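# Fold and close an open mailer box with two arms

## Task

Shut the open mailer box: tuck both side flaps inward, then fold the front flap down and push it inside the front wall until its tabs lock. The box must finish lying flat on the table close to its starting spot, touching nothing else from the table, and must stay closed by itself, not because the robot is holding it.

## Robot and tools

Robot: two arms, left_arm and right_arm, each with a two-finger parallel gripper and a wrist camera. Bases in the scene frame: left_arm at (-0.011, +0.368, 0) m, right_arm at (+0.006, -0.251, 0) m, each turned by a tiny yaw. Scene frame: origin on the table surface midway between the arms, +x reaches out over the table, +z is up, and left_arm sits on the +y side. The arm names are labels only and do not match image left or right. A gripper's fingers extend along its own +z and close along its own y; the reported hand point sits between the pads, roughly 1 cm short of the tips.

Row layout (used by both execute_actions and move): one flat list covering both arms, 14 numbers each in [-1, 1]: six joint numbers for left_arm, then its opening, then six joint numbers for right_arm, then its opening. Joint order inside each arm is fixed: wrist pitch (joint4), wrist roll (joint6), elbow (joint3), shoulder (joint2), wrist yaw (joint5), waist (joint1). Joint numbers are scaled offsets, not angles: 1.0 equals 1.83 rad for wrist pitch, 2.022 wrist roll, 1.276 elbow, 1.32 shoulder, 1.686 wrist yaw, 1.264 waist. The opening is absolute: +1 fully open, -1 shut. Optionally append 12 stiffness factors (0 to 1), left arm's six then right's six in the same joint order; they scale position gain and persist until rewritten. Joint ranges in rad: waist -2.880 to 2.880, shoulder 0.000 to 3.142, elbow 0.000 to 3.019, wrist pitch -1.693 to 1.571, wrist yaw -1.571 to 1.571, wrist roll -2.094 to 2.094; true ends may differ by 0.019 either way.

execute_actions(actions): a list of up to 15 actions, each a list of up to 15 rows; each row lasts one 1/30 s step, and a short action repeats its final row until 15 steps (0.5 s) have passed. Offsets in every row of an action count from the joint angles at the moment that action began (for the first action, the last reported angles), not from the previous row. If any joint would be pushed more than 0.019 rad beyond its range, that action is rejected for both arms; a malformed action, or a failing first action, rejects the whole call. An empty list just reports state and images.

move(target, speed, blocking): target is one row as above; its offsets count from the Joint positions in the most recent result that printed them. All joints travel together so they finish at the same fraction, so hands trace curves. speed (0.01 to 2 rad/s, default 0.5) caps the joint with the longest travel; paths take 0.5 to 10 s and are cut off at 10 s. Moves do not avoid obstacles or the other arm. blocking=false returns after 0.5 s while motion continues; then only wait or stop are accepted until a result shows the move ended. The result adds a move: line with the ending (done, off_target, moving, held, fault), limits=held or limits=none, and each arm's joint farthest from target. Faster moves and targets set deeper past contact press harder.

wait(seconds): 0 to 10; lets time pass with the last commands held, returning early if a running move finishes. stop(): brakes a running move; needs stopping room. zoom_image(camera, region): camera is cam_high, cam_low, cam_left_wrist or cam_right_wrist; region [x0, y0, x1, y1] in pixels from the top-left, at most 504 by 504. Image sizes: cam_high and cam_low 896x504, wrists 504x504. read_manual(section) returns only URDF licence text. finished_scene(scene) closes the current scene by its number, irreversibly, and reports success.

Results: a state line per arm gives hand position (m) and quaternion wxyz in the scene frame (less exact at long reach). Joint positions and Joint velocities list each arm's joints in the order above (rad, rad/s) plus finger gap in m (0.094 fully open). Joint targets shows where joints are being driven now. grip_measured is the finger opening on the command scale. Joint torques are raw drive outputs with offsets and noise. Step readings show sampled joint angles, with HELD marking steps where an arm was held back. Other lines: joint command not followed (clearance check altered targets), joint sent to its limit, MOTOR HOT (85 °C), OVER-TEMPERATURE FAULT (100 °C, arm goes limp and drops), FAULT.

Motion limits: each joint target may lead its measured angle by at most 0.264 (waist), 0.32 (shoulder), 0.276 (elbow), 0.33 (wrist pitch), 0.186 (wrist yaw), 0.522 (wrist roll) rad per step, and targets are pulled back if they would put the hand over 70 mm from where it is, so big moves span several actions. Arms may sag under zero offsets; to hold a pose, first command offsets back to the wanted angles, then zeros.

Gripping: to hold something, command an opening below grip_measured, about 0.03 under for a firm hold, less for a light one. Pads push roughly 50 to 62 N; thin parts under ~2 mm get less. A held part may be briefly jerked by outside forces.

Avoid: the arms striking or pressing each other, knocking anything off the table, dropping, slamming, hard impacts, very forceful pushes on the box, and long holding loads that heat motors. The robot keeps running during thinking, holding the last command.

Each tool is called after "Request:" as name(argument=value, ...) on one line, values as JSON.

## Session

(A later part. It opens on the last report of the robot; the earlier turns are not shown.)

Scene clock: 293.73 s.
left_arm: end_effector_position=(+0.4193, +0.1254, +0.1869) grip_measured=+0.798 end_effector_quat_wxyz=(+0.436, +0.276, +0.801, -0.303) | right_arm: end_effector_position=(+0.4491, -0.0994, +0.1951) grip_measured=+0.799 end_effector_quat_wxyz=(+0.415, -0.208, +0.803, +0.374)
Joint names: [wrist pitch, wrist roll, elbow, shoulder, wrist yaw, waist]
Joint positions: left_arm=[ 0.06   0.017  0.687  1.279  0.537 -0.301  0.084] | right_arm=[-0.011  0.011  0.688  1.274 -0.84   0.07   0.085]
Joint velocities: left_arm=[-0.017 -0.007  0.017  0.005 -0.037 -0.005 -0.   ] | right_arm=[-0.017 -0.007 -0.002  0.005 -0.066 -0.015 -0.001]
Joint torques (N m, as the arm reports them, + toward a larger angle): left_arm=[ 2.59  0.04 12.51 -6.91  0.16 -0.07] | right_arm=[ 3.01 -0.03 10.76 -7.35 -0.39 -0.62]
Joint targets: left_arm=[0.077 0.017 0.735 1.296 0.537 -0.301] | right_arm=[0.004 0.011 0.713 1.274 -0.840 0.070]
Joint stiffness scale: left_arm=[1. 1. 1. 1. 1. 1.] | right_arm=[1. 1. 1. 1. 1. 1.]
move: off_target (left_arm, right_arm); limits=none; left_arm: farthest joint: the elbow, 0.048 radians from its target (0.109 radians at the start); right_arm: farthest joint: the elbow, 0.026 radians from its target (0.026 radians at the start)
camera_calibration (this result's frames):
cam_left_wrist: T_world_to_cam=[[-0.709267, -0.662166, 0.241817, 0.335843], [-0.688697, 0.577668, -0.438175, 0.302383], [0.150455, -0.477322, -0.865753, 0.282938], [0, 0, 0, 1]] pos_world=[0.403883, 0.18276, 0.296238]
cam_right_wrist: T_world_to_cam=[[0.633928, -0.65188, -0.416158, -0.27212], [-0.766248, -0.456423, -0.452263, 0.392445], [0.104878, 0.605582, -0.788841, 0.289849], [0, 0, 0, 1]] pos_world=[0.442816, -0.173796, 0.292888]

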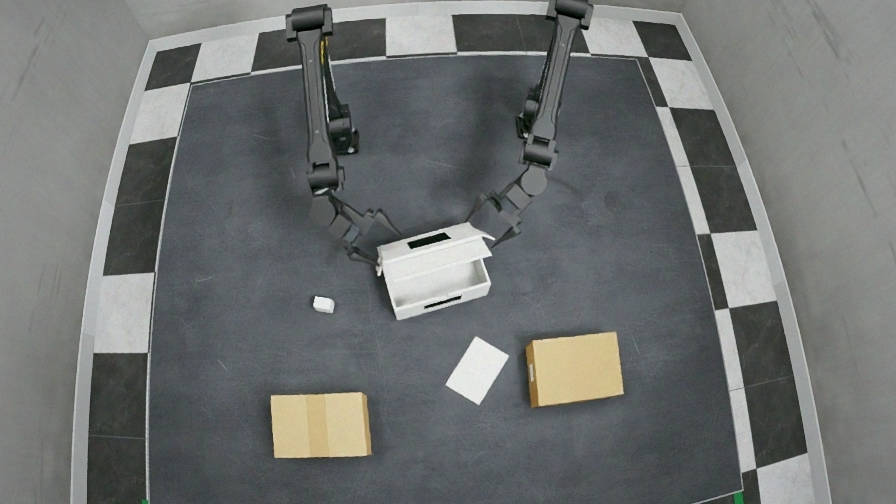

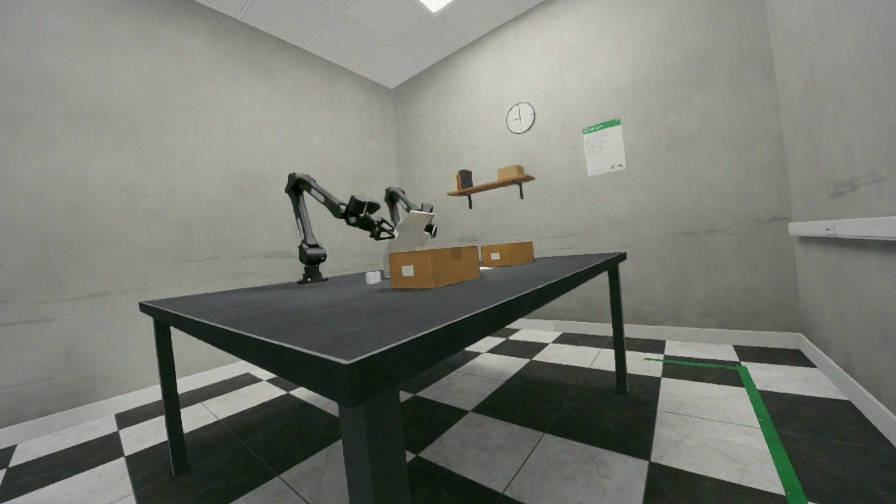

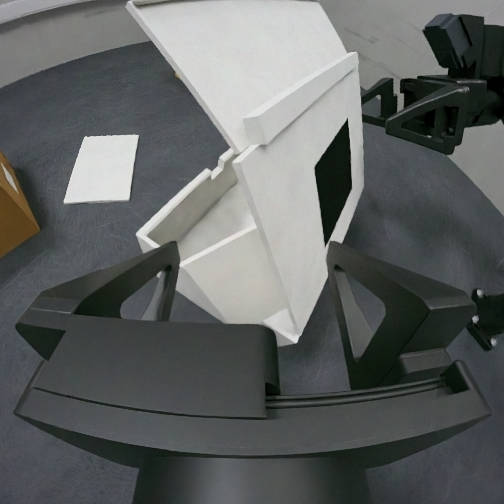

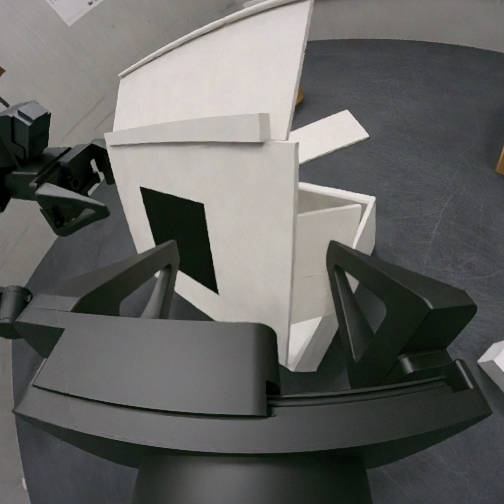

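Request:
move(target=[0.01,-0.13,0.035,0.045,0,0,0.8,0.008,0,0.02,0,0,0.0,0.8], speed=0.15)

Request:
move(target=[0.01,0,0.035,0.01,0,-0.055,0.8,0.008,0,0.02,0,-0.01,0.04,0.8], speed=0.05)

Scene clock: 306.33 s.
left_arm: end_effector_position=(+0.4204, +0.1251, +0.1665) grip_measured=+0.798 end_effector_quat_wxyz=(+0.377, +0.170, +0.840, -0.352) | right_arm: end_effector_position=(+0.4491, -0.0994, +0.1951) grip_measured=+0.799 end_effector_quat_wxyz=(+0.415, -0.208, +0.803, +0.374)
Joint names: [wrist pitch, wrist roll, elbow, shoulder, wrist yaw, waist]
Joint positions: left_arm=[ 0.06  -0.231  0.685  1.321  0.537 -0.301  0.084] | right_arm=[-0.011  0.011  0.688  1.274 -0.84   0.07   0.085]
Joint velocities: left_arm=[-0.002  0.022  0.012  0.005 -0.095 -0.005  0.   ] | right_arm=[-0.007 -0.095 -0.007 -0.015 -0.007 -0.015  0.001]
Joint torques (N m, as the arm reports them, + toward a larger angle): left_arm=[ 2.59 -0.08 12.17 -7.22  0.16 -0.11] | right_arm=[ 2.83 -0.04 10.59 -7.67 -0.41 -0.43]
Joint targets: left_arm=[0.078 -0.246 0.732 1.339 0.537 -0.301] | right_arm=[0.004 0.011 0.713 1.274 -0.840 0.070]
Joint stiffness scale: left_arm=[1. 1. 1. 1. 1. 1.] | right_arm=[1. 1. 1. 1. 1. 1.]
move: off_target (left_arm, right_arm); limits=none; left_arm: farthest joint: the elbow, 0.047 radians from its target (0.044 radians at the start); right_arm: farthest joint: the elbow, 0.026 radians from its target (0.026 radians at the start)
camera_calibration (this result's frames):
cam_left_wrist: T_world_to_cam=[[-0.555076, -0.692738, 0.460439, 0.243923], [-0.831509, 0.447483, -0.329168, 0.352552], [0.0219881, -0.565573, -0.824405, 0.323033], [0, 0, 0, 1]] pos_world=[0.421443, 0.193912, 0.270048]
cam_right_wrist: T_world_to_cam=[[0.633928, -0.65188, -0.416158, -0.27212], [-0.766248, -0.456423, -0.452263, 0.392445], [0.104878, 0.605582, -0.788841, 0.289849], [0, 0, 0, 1]] pos_world=[0.442816, -0.173796, 0.292888]

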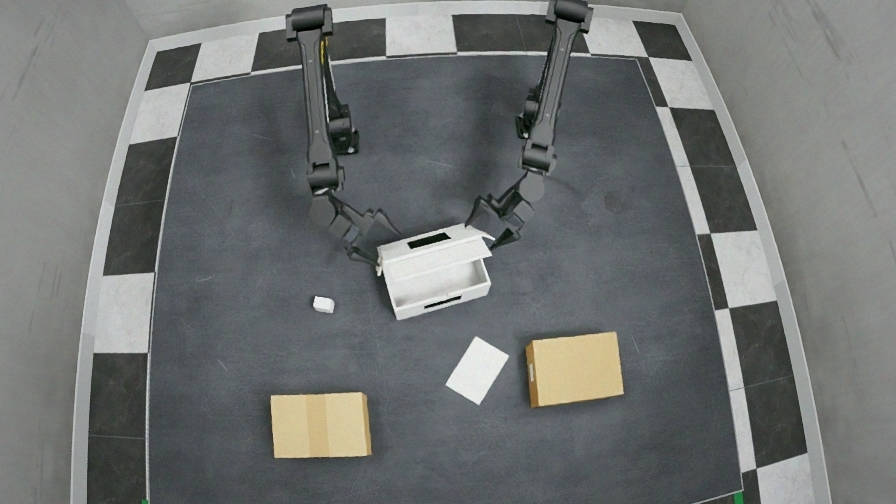

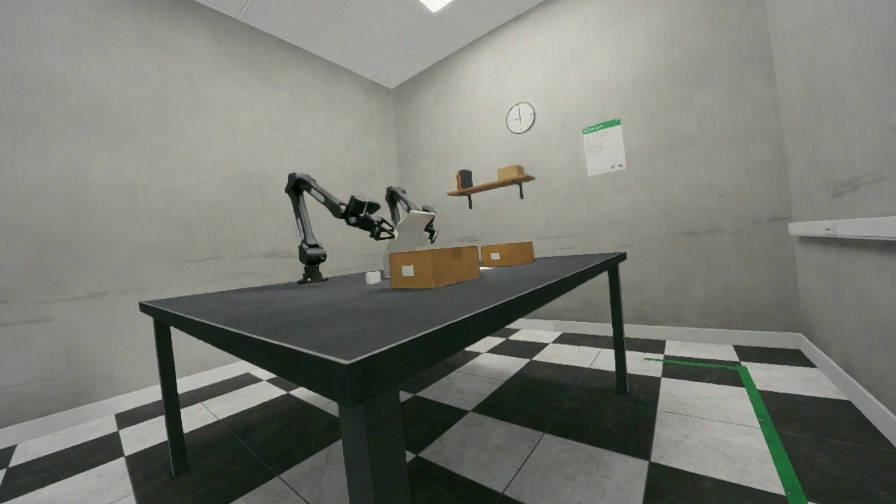

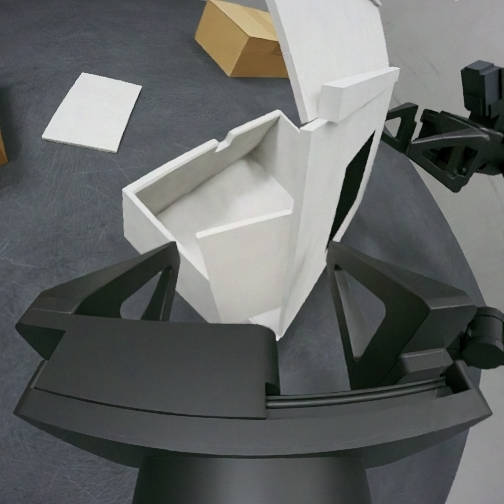

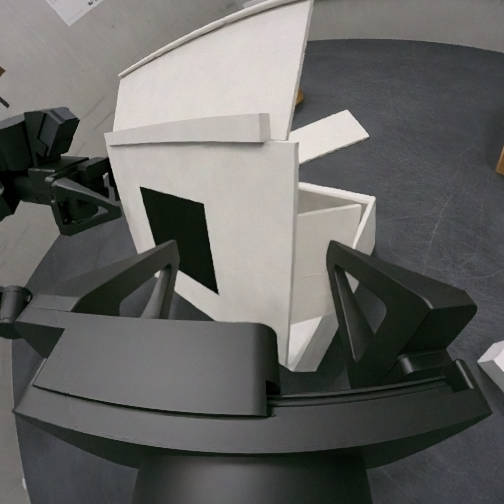

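Scene clock: 308.03 s.
left_arm: end_effector_position=(+0.4069, +0.1031, +0.1659) grip_measured=+0.798 end_effector_quat_wxyz=(+0.367, +0.192, +0.835, -0.361) | right_arm: end_effector_position=(+0.4459, -0.0906, +0.1957) grip_measured=+0.799 end_effector_quat_wxyz=(+0.412, -0.217, +0.799, +0.380)
Joint names: [wrist pitch, wrist roll, elbow, shoulder, wrist yaw, waist]
Joint positions: left_arm=[ 0.06  -0.231  0.684  1.321  0.536 -0.353  0.084] | right_arm=[-0.009  0.011  0.688  1.274 -0.844  0.089  0.085]
Joint velocities: left_arm=[ 0.007  0.022  0.017  0.005  0.007  0.005 -0.   ] | right_arm=[-0.042  0.125 -0.002 -0.005 -0.051  0.005 -0.001]
Joint torques (N m, as the arm reports them, + toward a larger angle): left_arm=[ 2.6   0.06 12.1  -7.52  0.2  -1.48] | right_arm=[ 2.78 -0.04 10.73 -7.68 -0.88  1.24]
Joint targets: left_arm=[0.078 -0.231 0.730 1.334 0.537 -0.371] | right_arm=[0.004 0.011 0.713 1.274 -0.856 0.121]
Joint stiffness scale: left_arm=[1. 1. 1. 1. 1. 1.] | right_arm=[1. 1. 1. 1. 1. 1.]
move: off_target (left_arm, right_arm); limits=none; left_arm: farthest joint: the elbow, 0.046 radians from its target (0.045 radians at the start); right_arm: farthest joint: the waist, 0.032 radians from its target (0.050 radians at the start)
camera_calibration (this result's frames):
cam_left_wrist: T_world_to_cam=[[-0.589665, -0.663549, 0.460431, 0.232516], [-0.807608, 0.490061, -0.328038, 0.336612], [-0.00797004, -0.565281, -0.82486, 0.322642], [0, 0, 0, 1]] pos_world=[0.411529, 0.171709, 0.269499]
cam_right_wrist: T_world_to_cam=[[0.649133, -0.636339, -0.416772, -0.269352], [-0.755019, -0.472306, -0.454833, 0.388298], [0.0925841, 0.609918, -0.787038, 0.290904], [0, 0, 0, 1]] pos_world=[0.441085, -0.165431, 0.293305]

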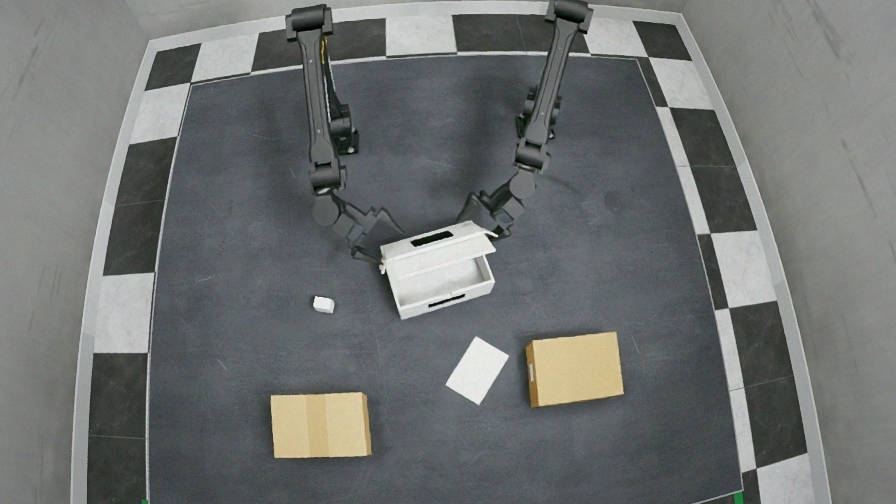

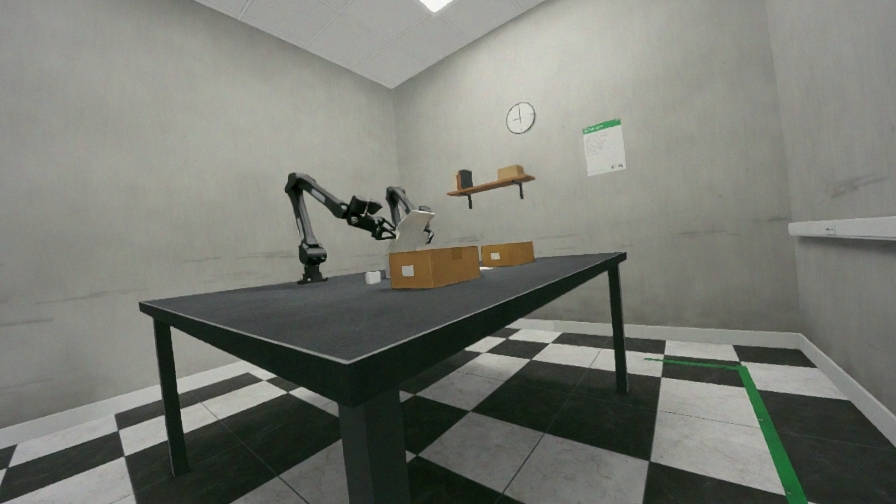

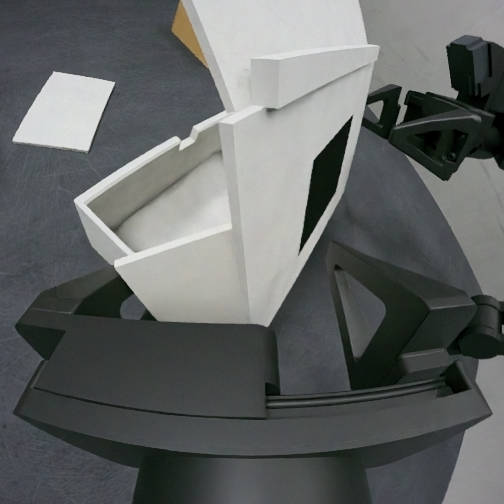

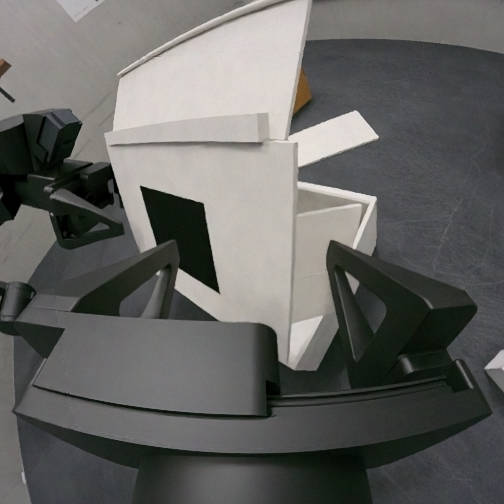

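Request:
move(target=[0.01,0,0.035,0,0,0.055,0.8,0.008,0,0.02,0,0,0,0.8], speed=0.1)

Request:
move(target=[0,0.03,0.03,-0.045,0,-0.015,0.45,0.008,0,0.02,0,0,0,0.8], speed=0.1)

Scene clock: 319.20 s.
left_arm: end_effector_position=(+0.4227, +0.1307, +0.1653) grip_measured=+0.798 end_effector_quat_wxyz=(+0.378, +0.164, +0.841, -0.349) | right_arm: end_effector_position=(+0.4460, -0.0908, +0.1956) grip_measured=+0.799 end_effector_quat_wxyz=(+0.412, -0.217, +0.800, +0.379)
Joint names: [wrist pitch, wrist roll, elbow, shoulder, wrist yaw, waist]
Joint positions: left_arm=[ 0.06  -0.231  0.683  1.321  0.536 -0.289  0.084] | right_arm=[-0.009  0.011  0.688  1.274 -0.843  0.089  0.085]
Joint velocities: left_arm=[-0.012  0.007  0.007 -0.005  0.051  0.005  0.001] | right_arm=[-0.012 -0.051  0.012 -0.005 -0.037 -0.015  0.   ]
Joint torques (N m, as the arm reports them, + toward a larger angle): left_arm=[ 2.59  0.06 12.08 -8.51  0.17  0.38] | right_arm=[ 2.92 -0.03 10.7  -7.71 -0.45 -0.89]
Joint targets: left_arm=[0.078 -0.231 0.729 1.321 0.536 -0.284] | right_arm=[0.006 0.011 0.713 1.274 -0.844 0.089]
Joint stiffness scale: left_arm=[1. 1. 1. 1. 1. 1.] | right_arm=[1. 1. 1. 1. 1. 1.]
move: off_target (left_arm, right_arm); limits=none; left_arm: farthest joint: the elbow, 0.046 radians from its target (0.045 radians at the start); right_arm: farthest joint: the elbow, 0.026 radians from its target (0.026 radians at the start)
camera_calibration (this result's frames):
cam_left_wrist: T_world_to_cam=[[-0.544998, -0.700592, 0.460596, 0.246419], [-0.837976, 0.436929, -0.326939, 0.355292], [0.0278033, -0.56415, -0.825204, 0.322703], [0, 0, 0, 1]] pos_world=[0.423052, 0.199454, 0.268955]
cam_right_wrist: T_world_to_cam=[[0.648355, -0.637514, -0.416188, -0.269487], [-0.755587, -0.471739, -0.454478, 0.388539], [0.0934039, 0.609129, -0.787551, 0.290563], [0, 0, 0, 1]] pos_world=[0.441159, -0.165504, 0.293259]

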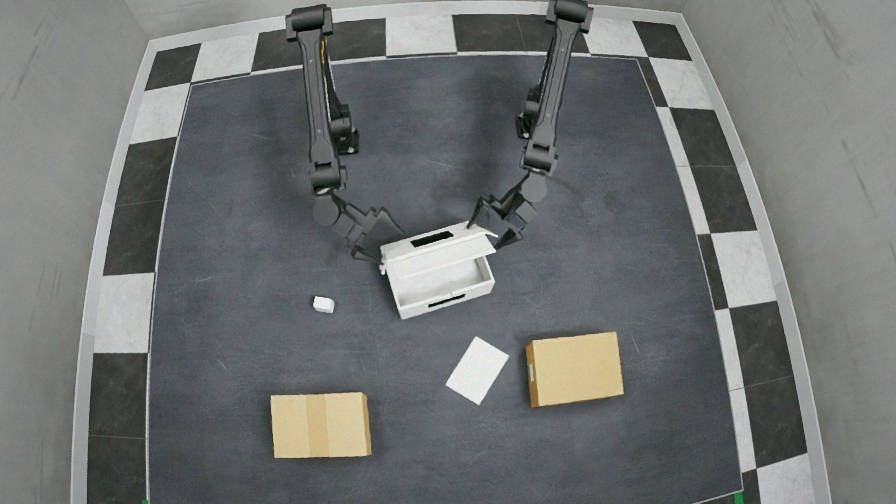

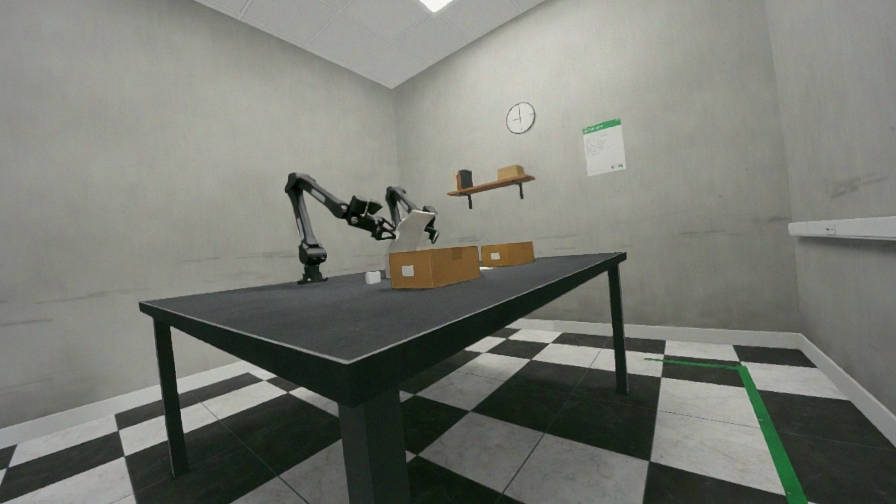

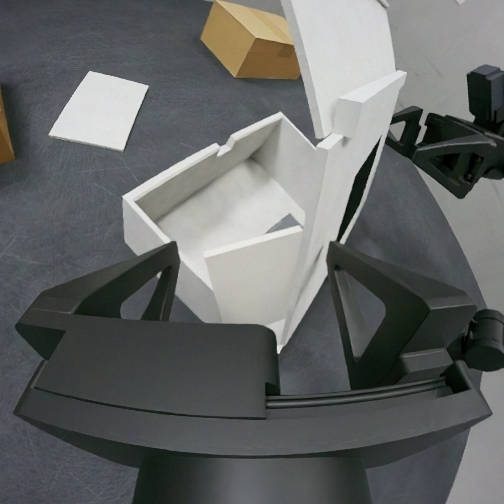

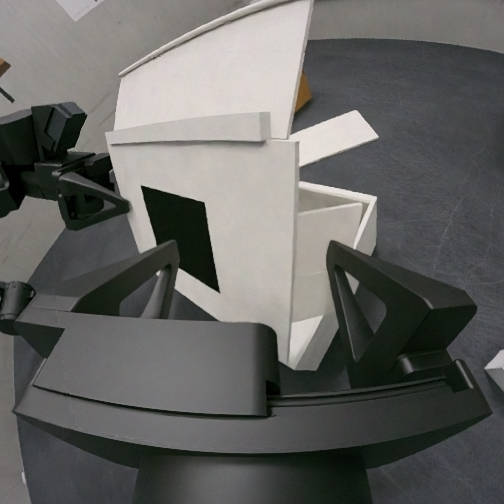

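Scene clock: 320.30 s.
left_arm: end_effector_position=(+0.4182, +0.1261, +0.1834) grip_measured=+0.452 end_effector_quat_wxyz=(+0.400, +0.192, +0.827, -0.345) | right_arm: end_effector_position=(+0.4460, -0.0908, +0.1956) grip_measured=+0.799 end_effector_quat_wxyz=(+0.412, -0.217, +0.800, +0.379)
Joint names: [wrist pitch, wrist roll, elbow, shoulder, wrist yaw, waist]
Joint positions: left_arm=[ 0.06  -0.186  0.683  1.282  0.537 -0.301  0.068] | right_arm=[-0.009  0.011  0.688  1.274 -0.843  0.089  0.085]
Joint velocities: left_arm=[-0.007  0.037 -0.012 -0.005 -0.037  0.005 -0.001] | right_arm=[ 0.017 -0.007  0.007  0.005 -0.022 -0.005  0.001]
Joint torques (N m, as the arm reports them, + toward a larger angle): left_arm=[ 1.76  0.19 11.5  -9.62  0.13 -0.67] | right_arm=[ 2.8  -0.03 10.7  -7.32 -0.35 -0.1 ]
Joint targets: left_arm=[0.060 -0.170 0.721 1.262 0.536 -0.308] | right_arm=[0.006 0.011 0.713 1.274 -0.843 0.089]
Joint stiffness scale: left_arm=[1. 1. 1. 1. 1. 1.] | right_arm=[1. 1. 1. 1. 1. 1.]
move: off_target (left_arm, right_arm); limits=none; left_arm: farthest joint: the elbow, 0.039 radians from its target (0.039 radians at the start); right_arm: farthest joint: the elbow, 0.026 radians from its target (0.026 radians at the start)
camera_calibration (this result's frames):
cam_left_wrist: T_world_to_cam=[[-0.598086, -0.686439, 0.413636, 0.261391], [-0.798677, 0.467752, -0.378581, 0.348579], [0.0663936, -0.556785, -0.827999, 0.318576], [0, 0, 0, 1]] pos_world=[0.413584, 0.193759, 0.287626]
cam_right_wrist: T_world_to_cam=[[0.648355, -0.637514, -0.416188, -0.269487], [-0.755587, -0.471739, -0.454478, 0.388539], [0.0934039, 0.609129, -0.787551, 0.290563], [0, 0, 0, 1]] pos_world=[0.441159, -0.165504, 0.293259]

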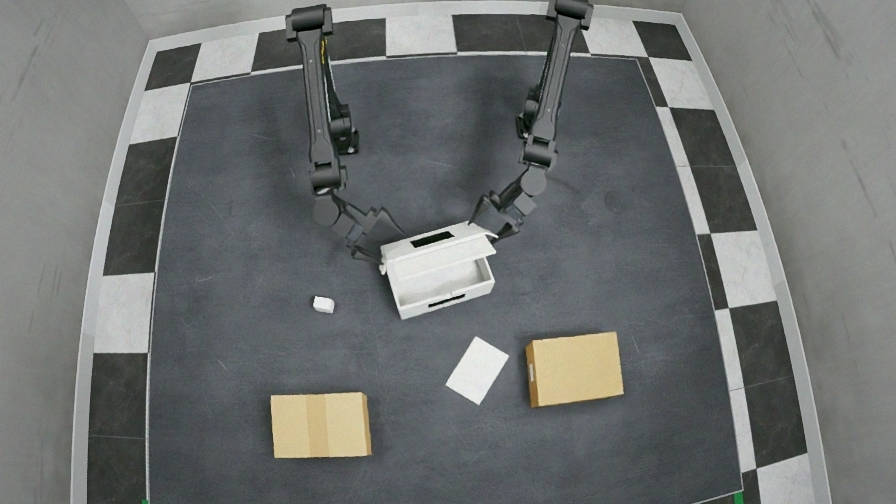

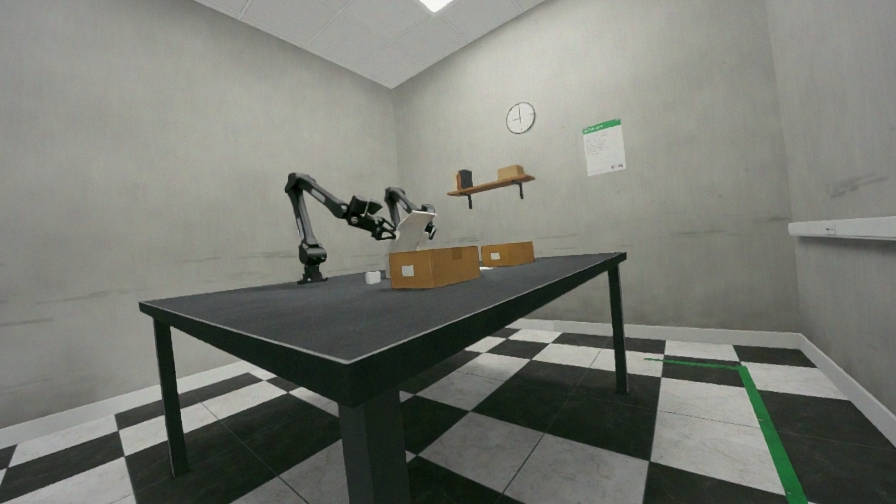

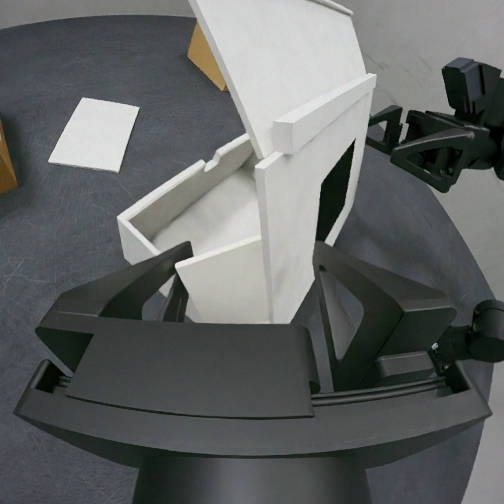

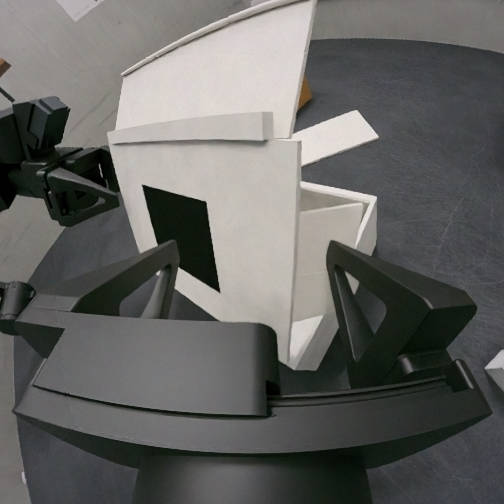

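Request:
move(target=[-0.05,0,-0.045,-0.105,0,0.025,1,0.008,0,0.02,0,0,0,0.8], speed=0.1)

Request:
move(target=[0,0,0.005,0,0,0,0.4,0.008,0,0.02,0,0,0,0.8])

Scene clock: 340.93 s.
left_arm: end_effector_position=(+0.3889, +0.1476, +0.1879) grip_measured=+1.000 end_effector_quat_wxyz=(+0.392, +0.179, +0.836, -0.339) | right_arm: end_effector_position=(+0.4460, -0.0908, +0.1956) grip_measured=+0.799 end_effector_quat_wxyz=(+0.412, -0.217, +0.800, +0.379)
Joint names: [wrist pitch, wrist roll, elbow, shoulder, wrist yaw, waist]
Joint positions: left_arm=[-0.026 -0.185  0.621  1.164  0.537 -0.277  0.094] | right_arm=[-0.009  0.011  0.688  1.274 -0.843  0.089  0.085]
Joint velocities: left_arm=[ 0.002  0.051 -0.002 -0.005  0.051  0.005  0.   ] | right_arm=[ 0.022 -0.037 -0.007  0.005  0.051  0.005  0.   ]
Joint torques (N m, as the arm reports them, + toward a larger angle): left_arm=[ 1.51  0.05  8.99 -8.58  0.16  0.5 ] | right_arm=[ 2.91  0.01 10.7  -7.93 -0.38 -0.79]
Joint targets: left_arm=[-0.032 -0.186 0.625 1.143 0.537 -0.269] | right_arm=[0.006 0.011 0.713 1.274 -0.843 0.089]
Joint stiffness scale: left_arm=[1. 1. 1. 1. 1. 1.] | right_arm=[1. 1. 1. 1. 1. 1.]
move: off_target (left_arm, right_arm); limits=none; left_arm: farthest joint: the shoulder, 0.021 radians from its target (0.139 radians at the start); right_arm: farthest joint: the elbow, 0.026 radians from its target (0.026 radians at the start)
camera_calibration (this result's frames):
cam_left_wrist: T_world_to_cam=[[-0.569637, -0.704437, 0.423418, 0.246552], [-0.819986, 0.451985, -0.351187, 0.322318], [0.0560098, -0.547246, -0.835096, 0.340245], [0, 0, 0, 1]] pos_world=[0.385684, 0.214195, 0.292936]
cam_right_wrist: T_world_to_cam=[[0.648355, -0.637514, -0.416188, -0.269487], [-0.755587, -0.471739, -0.454478, 0.388539], [0.0934039, 0.609129, -0.787551, 0.290563], [0, 0, 0, 1]] pos_world=[0.441159, -0.165504, 0.293259]

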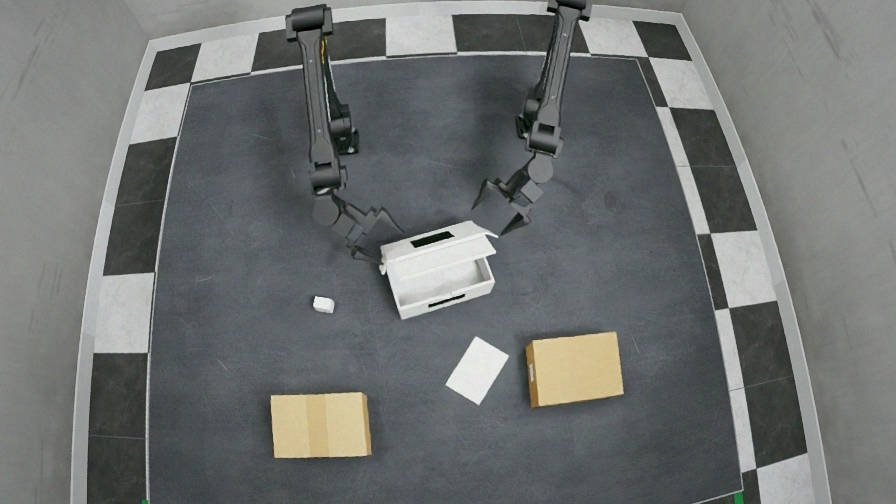

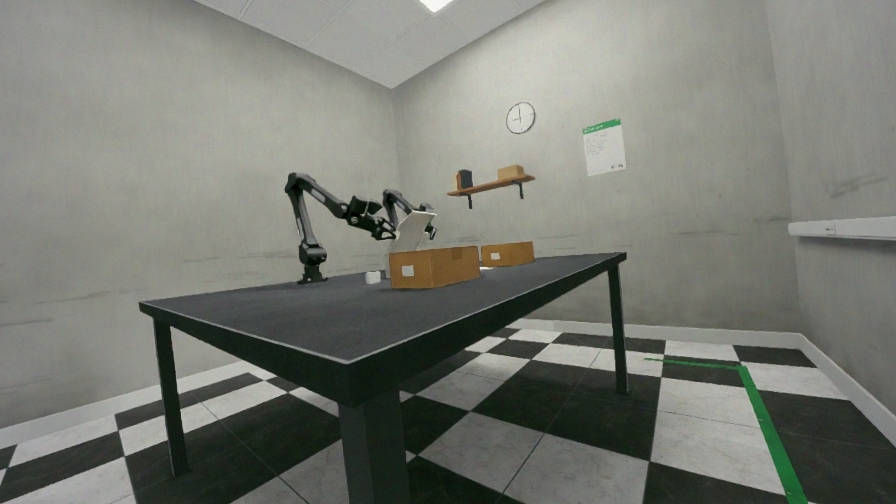

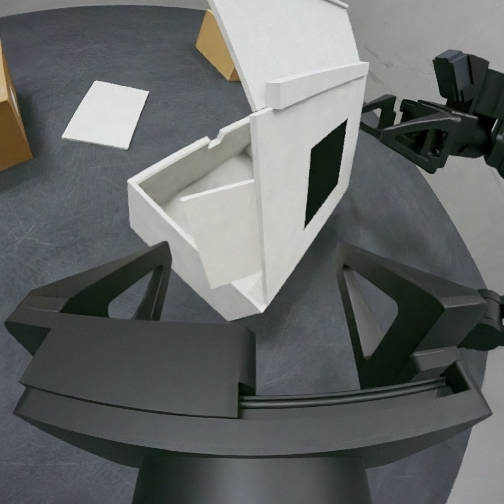

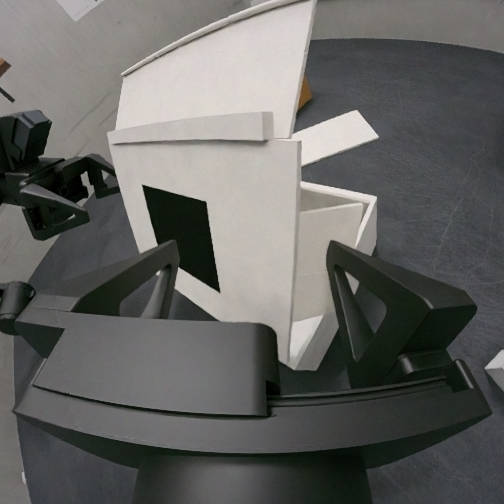

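Scene clock: 341.63 s.
left_arm: end_effector_position=(+0.3877, +0.1480, +0.1857) grip_measured=+0.402 end_effector_quat_wxyz=(+0.390, +0.179, +0.837, -0.339) | right_arm: end_effector_position=(+0.4460, -0.0908, +0.1956) grip_measured=+0.799 end_effector_quat_wxyz=(+0.412, -0.217, +0.800, +0.379)
Joint names: [wrist pitch, wrist roll, elbow, shoulder, wrist yaw, waist]
Joint positions: left_arm=[-0.026 -0.185  0.616  1.164  0.537 -0.277  0.066] | right_arm=[-0.009  0.011  0.688  1.274 -0.843  0.089  0.085]
Joint velocities: left_arm=[-0.007  0.007  0.002 -0.005 -0.007 -0.005  0.   ] | right_arm=[-0.012  0.022 -0.017 -0.015  0.051 -0.024  0.   ]
Joint torques (N m, as the arm reports them, + toward a larger angle): left_arm=[ 1.73  0.05  9.52 -6.8   0.16 -0.19] | right_arm=[ 2.82 -0.04 10.68 -7.18 -0.39 -0.13]
Joint targets: left_arm=[-0.026 -0.185 0.627 1.164 0.537 -0.277] | right_arm=[0.006 0.011 0.713 1.274 -0.843 0.089]
Joint stiffness scale: left_arm=[1. 1. 1. 1. 1. 1.] | right_arm=[1. 1. 1. 1. 1. 1.]
move: off_target (right_arm); limits=none; left_arm: farthest joint: the elbow, 0.011 radians from its target (0.007 radians at the start); right_arm: farthest joint: the elbow, 0.026 radians from its target (0.026 radians at the start)
camera_calibration (this result's frames):
cam_left_wrist: T_world_to_cam=[[-0.567941, -0.704978, 0.424793, 0.246192], [-0.821382, 0.452431, -0.347329, 0.320093], [0.0526698, -0.546179, -0.836011, 0.340048], [0, 0, 0, 1]] pos_world=[0.384831, 0.214467, 0.290881]
cam_right_wrist: T_world_to_cam=[[0.648355, -0.637514, -0.416188, -0.269487], [-0.755587, -0.471739, -0.454478, 0.388539], [0.0934039, 0.609129, -0.787551, 0.290563], [0, 0, 0, 1]] pos_world=[0.441159, -0.165504, 0.293259]

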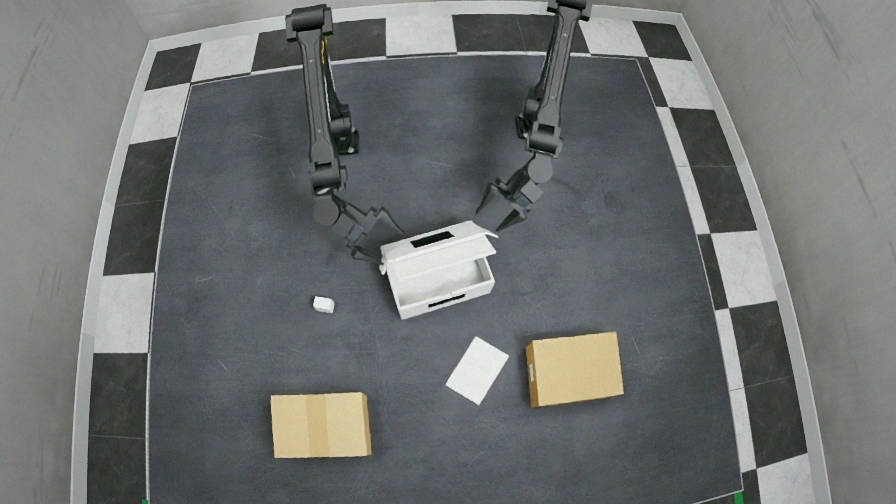

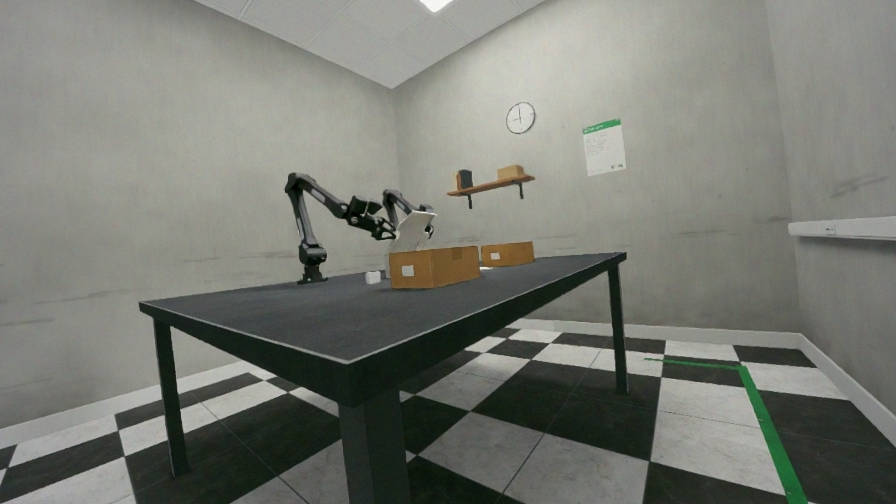

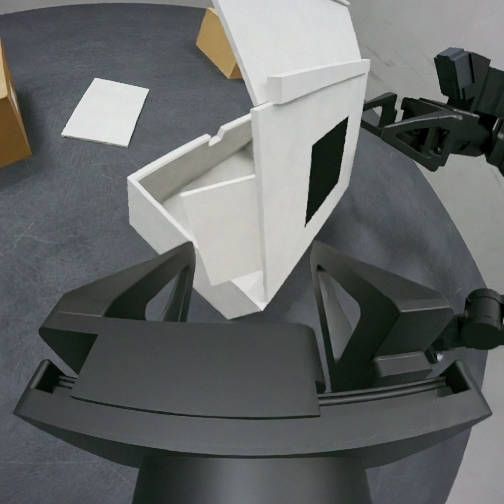

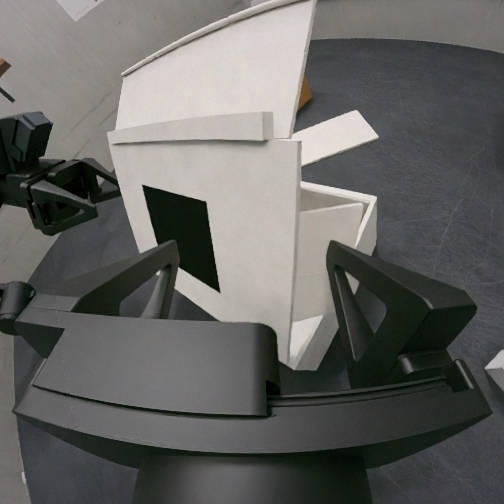

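Request:
move(target=[0.01,0,0.03,0.01,0,-0.04,0.4,0.008,0,0.02,0,0,0,0.8], speed=0.1)

Request:
move(target=[0.055,0,0.09,0.1,0,-0.02,0.4,0.008,0,0.02,0,-0.01,0.02,0.8], speed=0.08)

Scene clock: 350.57 s.
left_arm: end_effector_position=(+0.3773, +0.1302, +0.1857) grip_measured=+0.402 end_effector_quat_wxyz=(+0.382, +0.198, +0.833, -0.347) | right_arm: end_effector_position=(+0.4460, -0.0908, +0.1956) grip_measured=+0.799 end_effector_quat_wxyz=(+0.412, -0.217, +0.800, +0.379)
Joint names: [wrist pitch, wrist roll, elbow, shoulder, wrist yaw, waist]
Joint positions: left_arm=[-0.026 -0.185  0.616  1.164  0.537 -0.322  0.066] | right_arm=[-0.009  0.011  0.688  1.274 -0.843  0.089  0.085]
Joint velocities: left_arm=[-0.007 -0.037 -0.007 -0.005 -0.051 -0.015 -0.   ] | right_arm=[-0.002  0.066 -0.007 -0.005 -0.007 -0.005 -0.002]
Joint torques (N m, as the arm reports them, + toward a larger angle): left_arm=[ 2.61  0.06 11.86 -5.8   0.16 -0.48] | right_arm=[ 2.76 -0.03 10.57 -7.83 -0.36 -0.31]
Joint targets: left_arm=[-0.008 -0.185 0.655 1.177 0.537 -0.328] | right_arm=[0.006 0.011 0.713 1.274 -0.843 0.089]
Joint stiffness scale: left_arm=[1. 1. 1. 1. 1. 1.] | right_arm=[1. 1. 1. 1. 1. 1.]
move: off_target (left_arm, right_arm); limits=none; left_arm: farthest joint: the elbow, 0.038 radians from its target (0.038 radians at the start); right_arm: farthest joint: the elbow, 0.026 radians from its target (0.026 radians at the start)
camera_calibration (this result's frames):
cam_left_wrist: T_world_to_cam=[[-0.599348, -0.678479, 0.424793, 0.236091], [-0.800005, 0.48924, -0.347329, 0.306781], [0.0278299, -0.548007, -0.836011, 0.340447], [0, 0, 0, 1]] pos_world=[0.377452, 0.19666, 0.290881]
cam_right_wrist: T_world_to_cam=[[0.648355, -0.637514, -0.416188, -0.269487], [-0.755587, -0.471739, -0.454478, 0.388539], [0.0934039, 0.609129, -0.787551, 0.290563], [0, 0, 0, 1]] pos_world=[0.441159, -0.165504, 0.293259]

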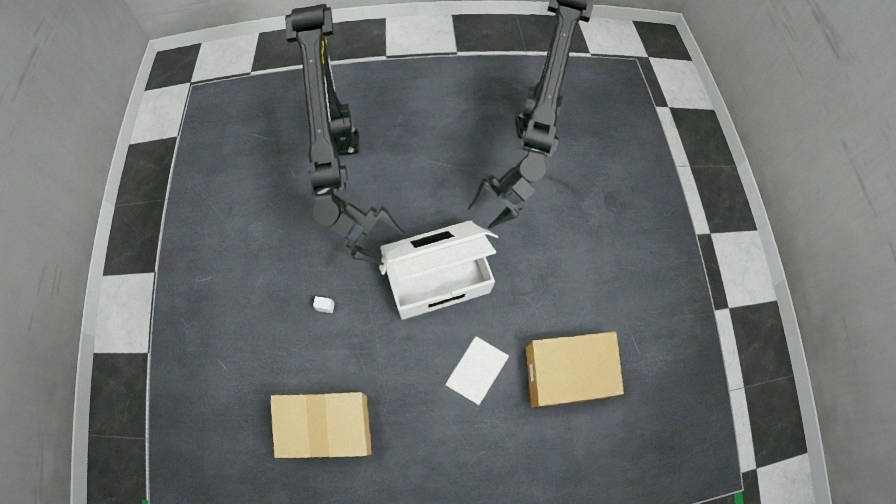

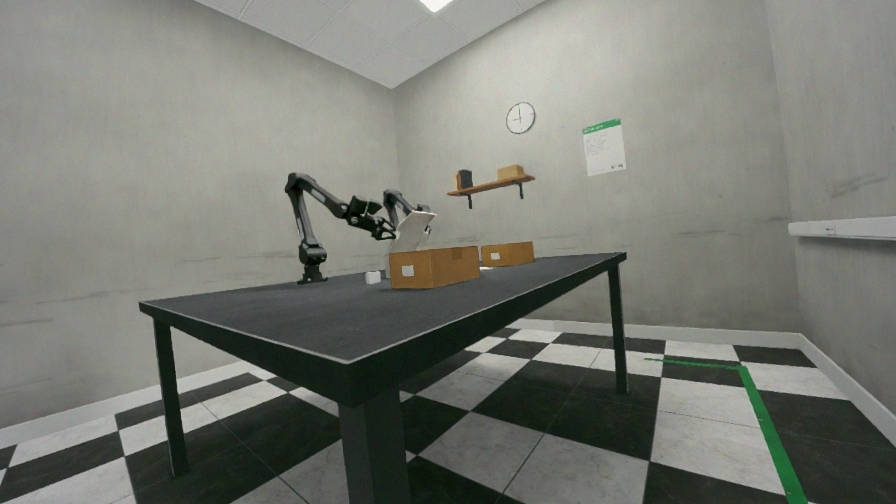

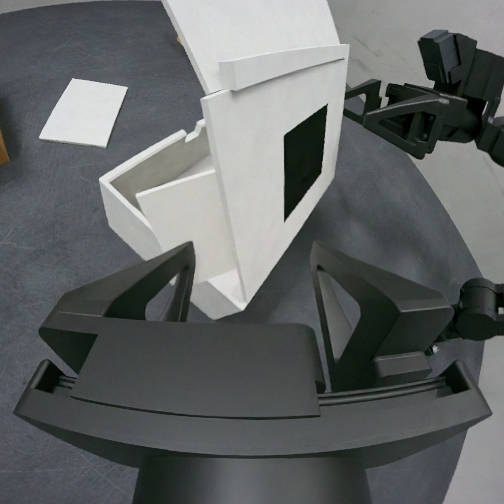

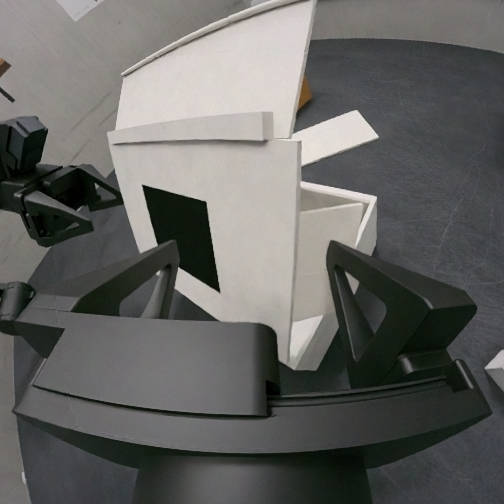

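Scene clock: 352.53 s.
left_arm: end_effector_position=(+0.4069, +0.1122, +0.1805) grip_measured=+0.402 end_effector_quat_wxyz=(+0.390, +0.206, +0.826, -0.351) | right_arm: end_effector_position=(+0.4429, -0.0850, +0.1966) grip_measured=+0.799 end_effector_quat_wxyz=(+0.409, -0.223, +0.796, +0.386)
Joint names: [wrist pitch, wrist roll, elbow, shoulder, wrist yaw, waist]
Joint positions: left_arm=[ 0.052 -0.185  0.677  1.279  0.537 -0.336  0.066] | right_arm=[-0.009  0.011  0.688  1.274 -0.856  0.099  0.085]
Joint velocities: left_arm=[-0.007 -0.051 -0.007 -0.005  0.066 -0.005 -0.   ] | right_arm=[ 0.012 -0.007  0.012 -0.005  0.007 -0.005 -0.001]
Joint torques (N m, as the arm reports them, + toward a larger angle): left_arm=[ 2.77  0.06 12.93 -7.05  0.15 -1.03] | right_arm=[ 2.85 -0.03 10.85 -7.75 -0.49  0.48]
Joint targets: left_arm=[0.074 -0.185 0.731 1.296 0.537 -0.347] | right_arm=[0.006 0.011 0.713 1.274 -0.859 0.114]
Joint stiffness scale: left_arm=[1. 1. 1. 1. 1. 1.] | right_arm=[1. 1. 1. 1. 1. 1.]
move: off_target (left_arm, right_arm); limits=none; left_arm: farthest joint: the elbow, 0.053 radians from its target (0.114 radians at the start); right_arm: farthest joint: the elbow, 0.026 radians from its target (0.026 radians at the start)
camera_calibration (this result's frames):
cam_left_wrist: T_world_to_cam=[[-0.618193, -0.666486, 0.416693, 0.25163], [-0.785044, 0.497029, -0.369686, 0.334549], [0.0392823, -0.55566, -0.830481, 0.320577], [0, 0, 0, 1]] pos_world=[0.405599, 0.179559, 0.285059]
cam_right_wrist: T_world_to_cam=[[0.661306, -0.620654, -0.421264, -0.266677], [-0.745829, -0.484086, -0.457602, 0.384541], [0.0800845, 0.616806, -0.783031, 0.293782], [0, 0, 0, 1]] pos_world=[0.439629, -0.16057, 0.293666]

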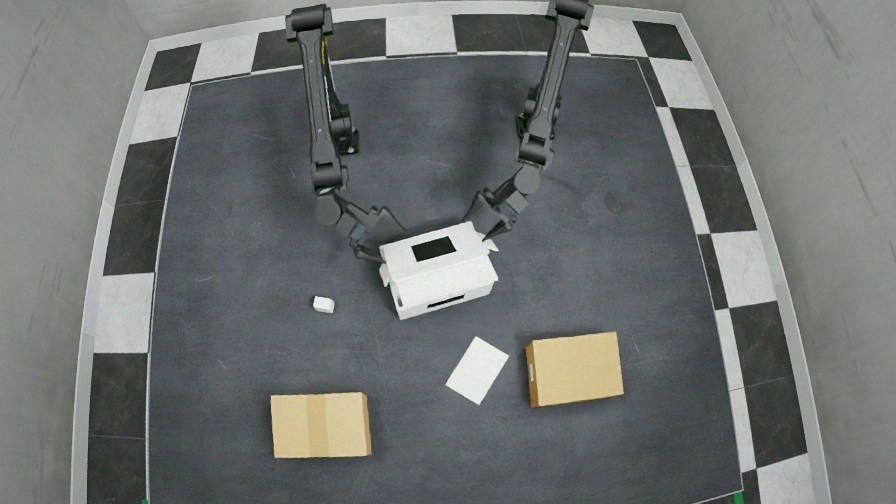

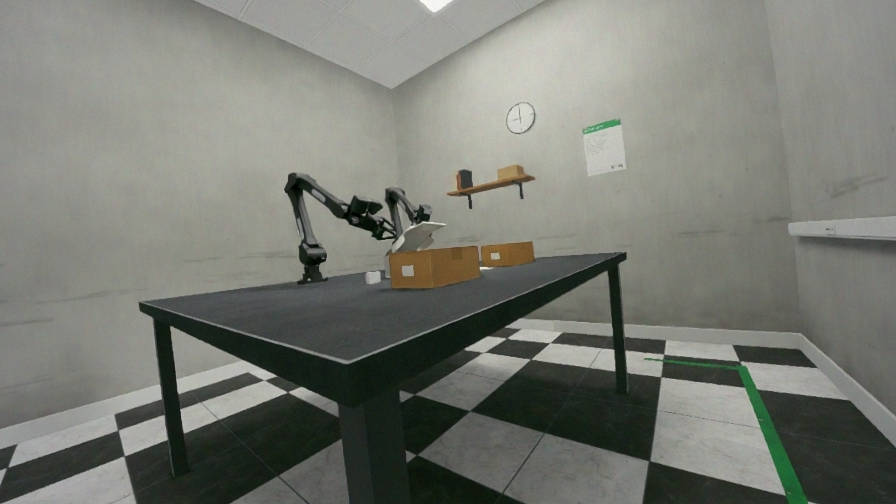

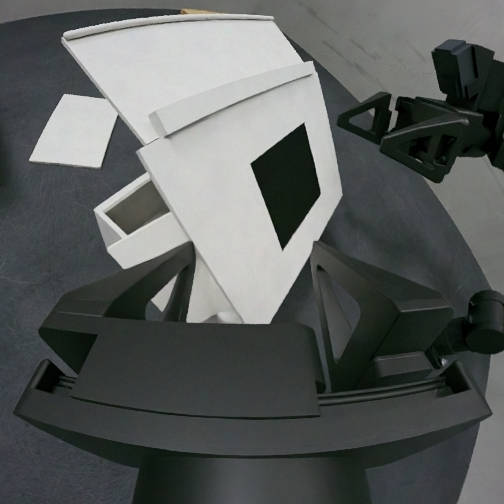

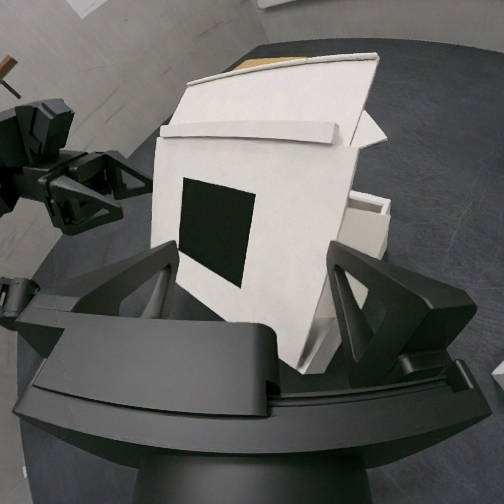

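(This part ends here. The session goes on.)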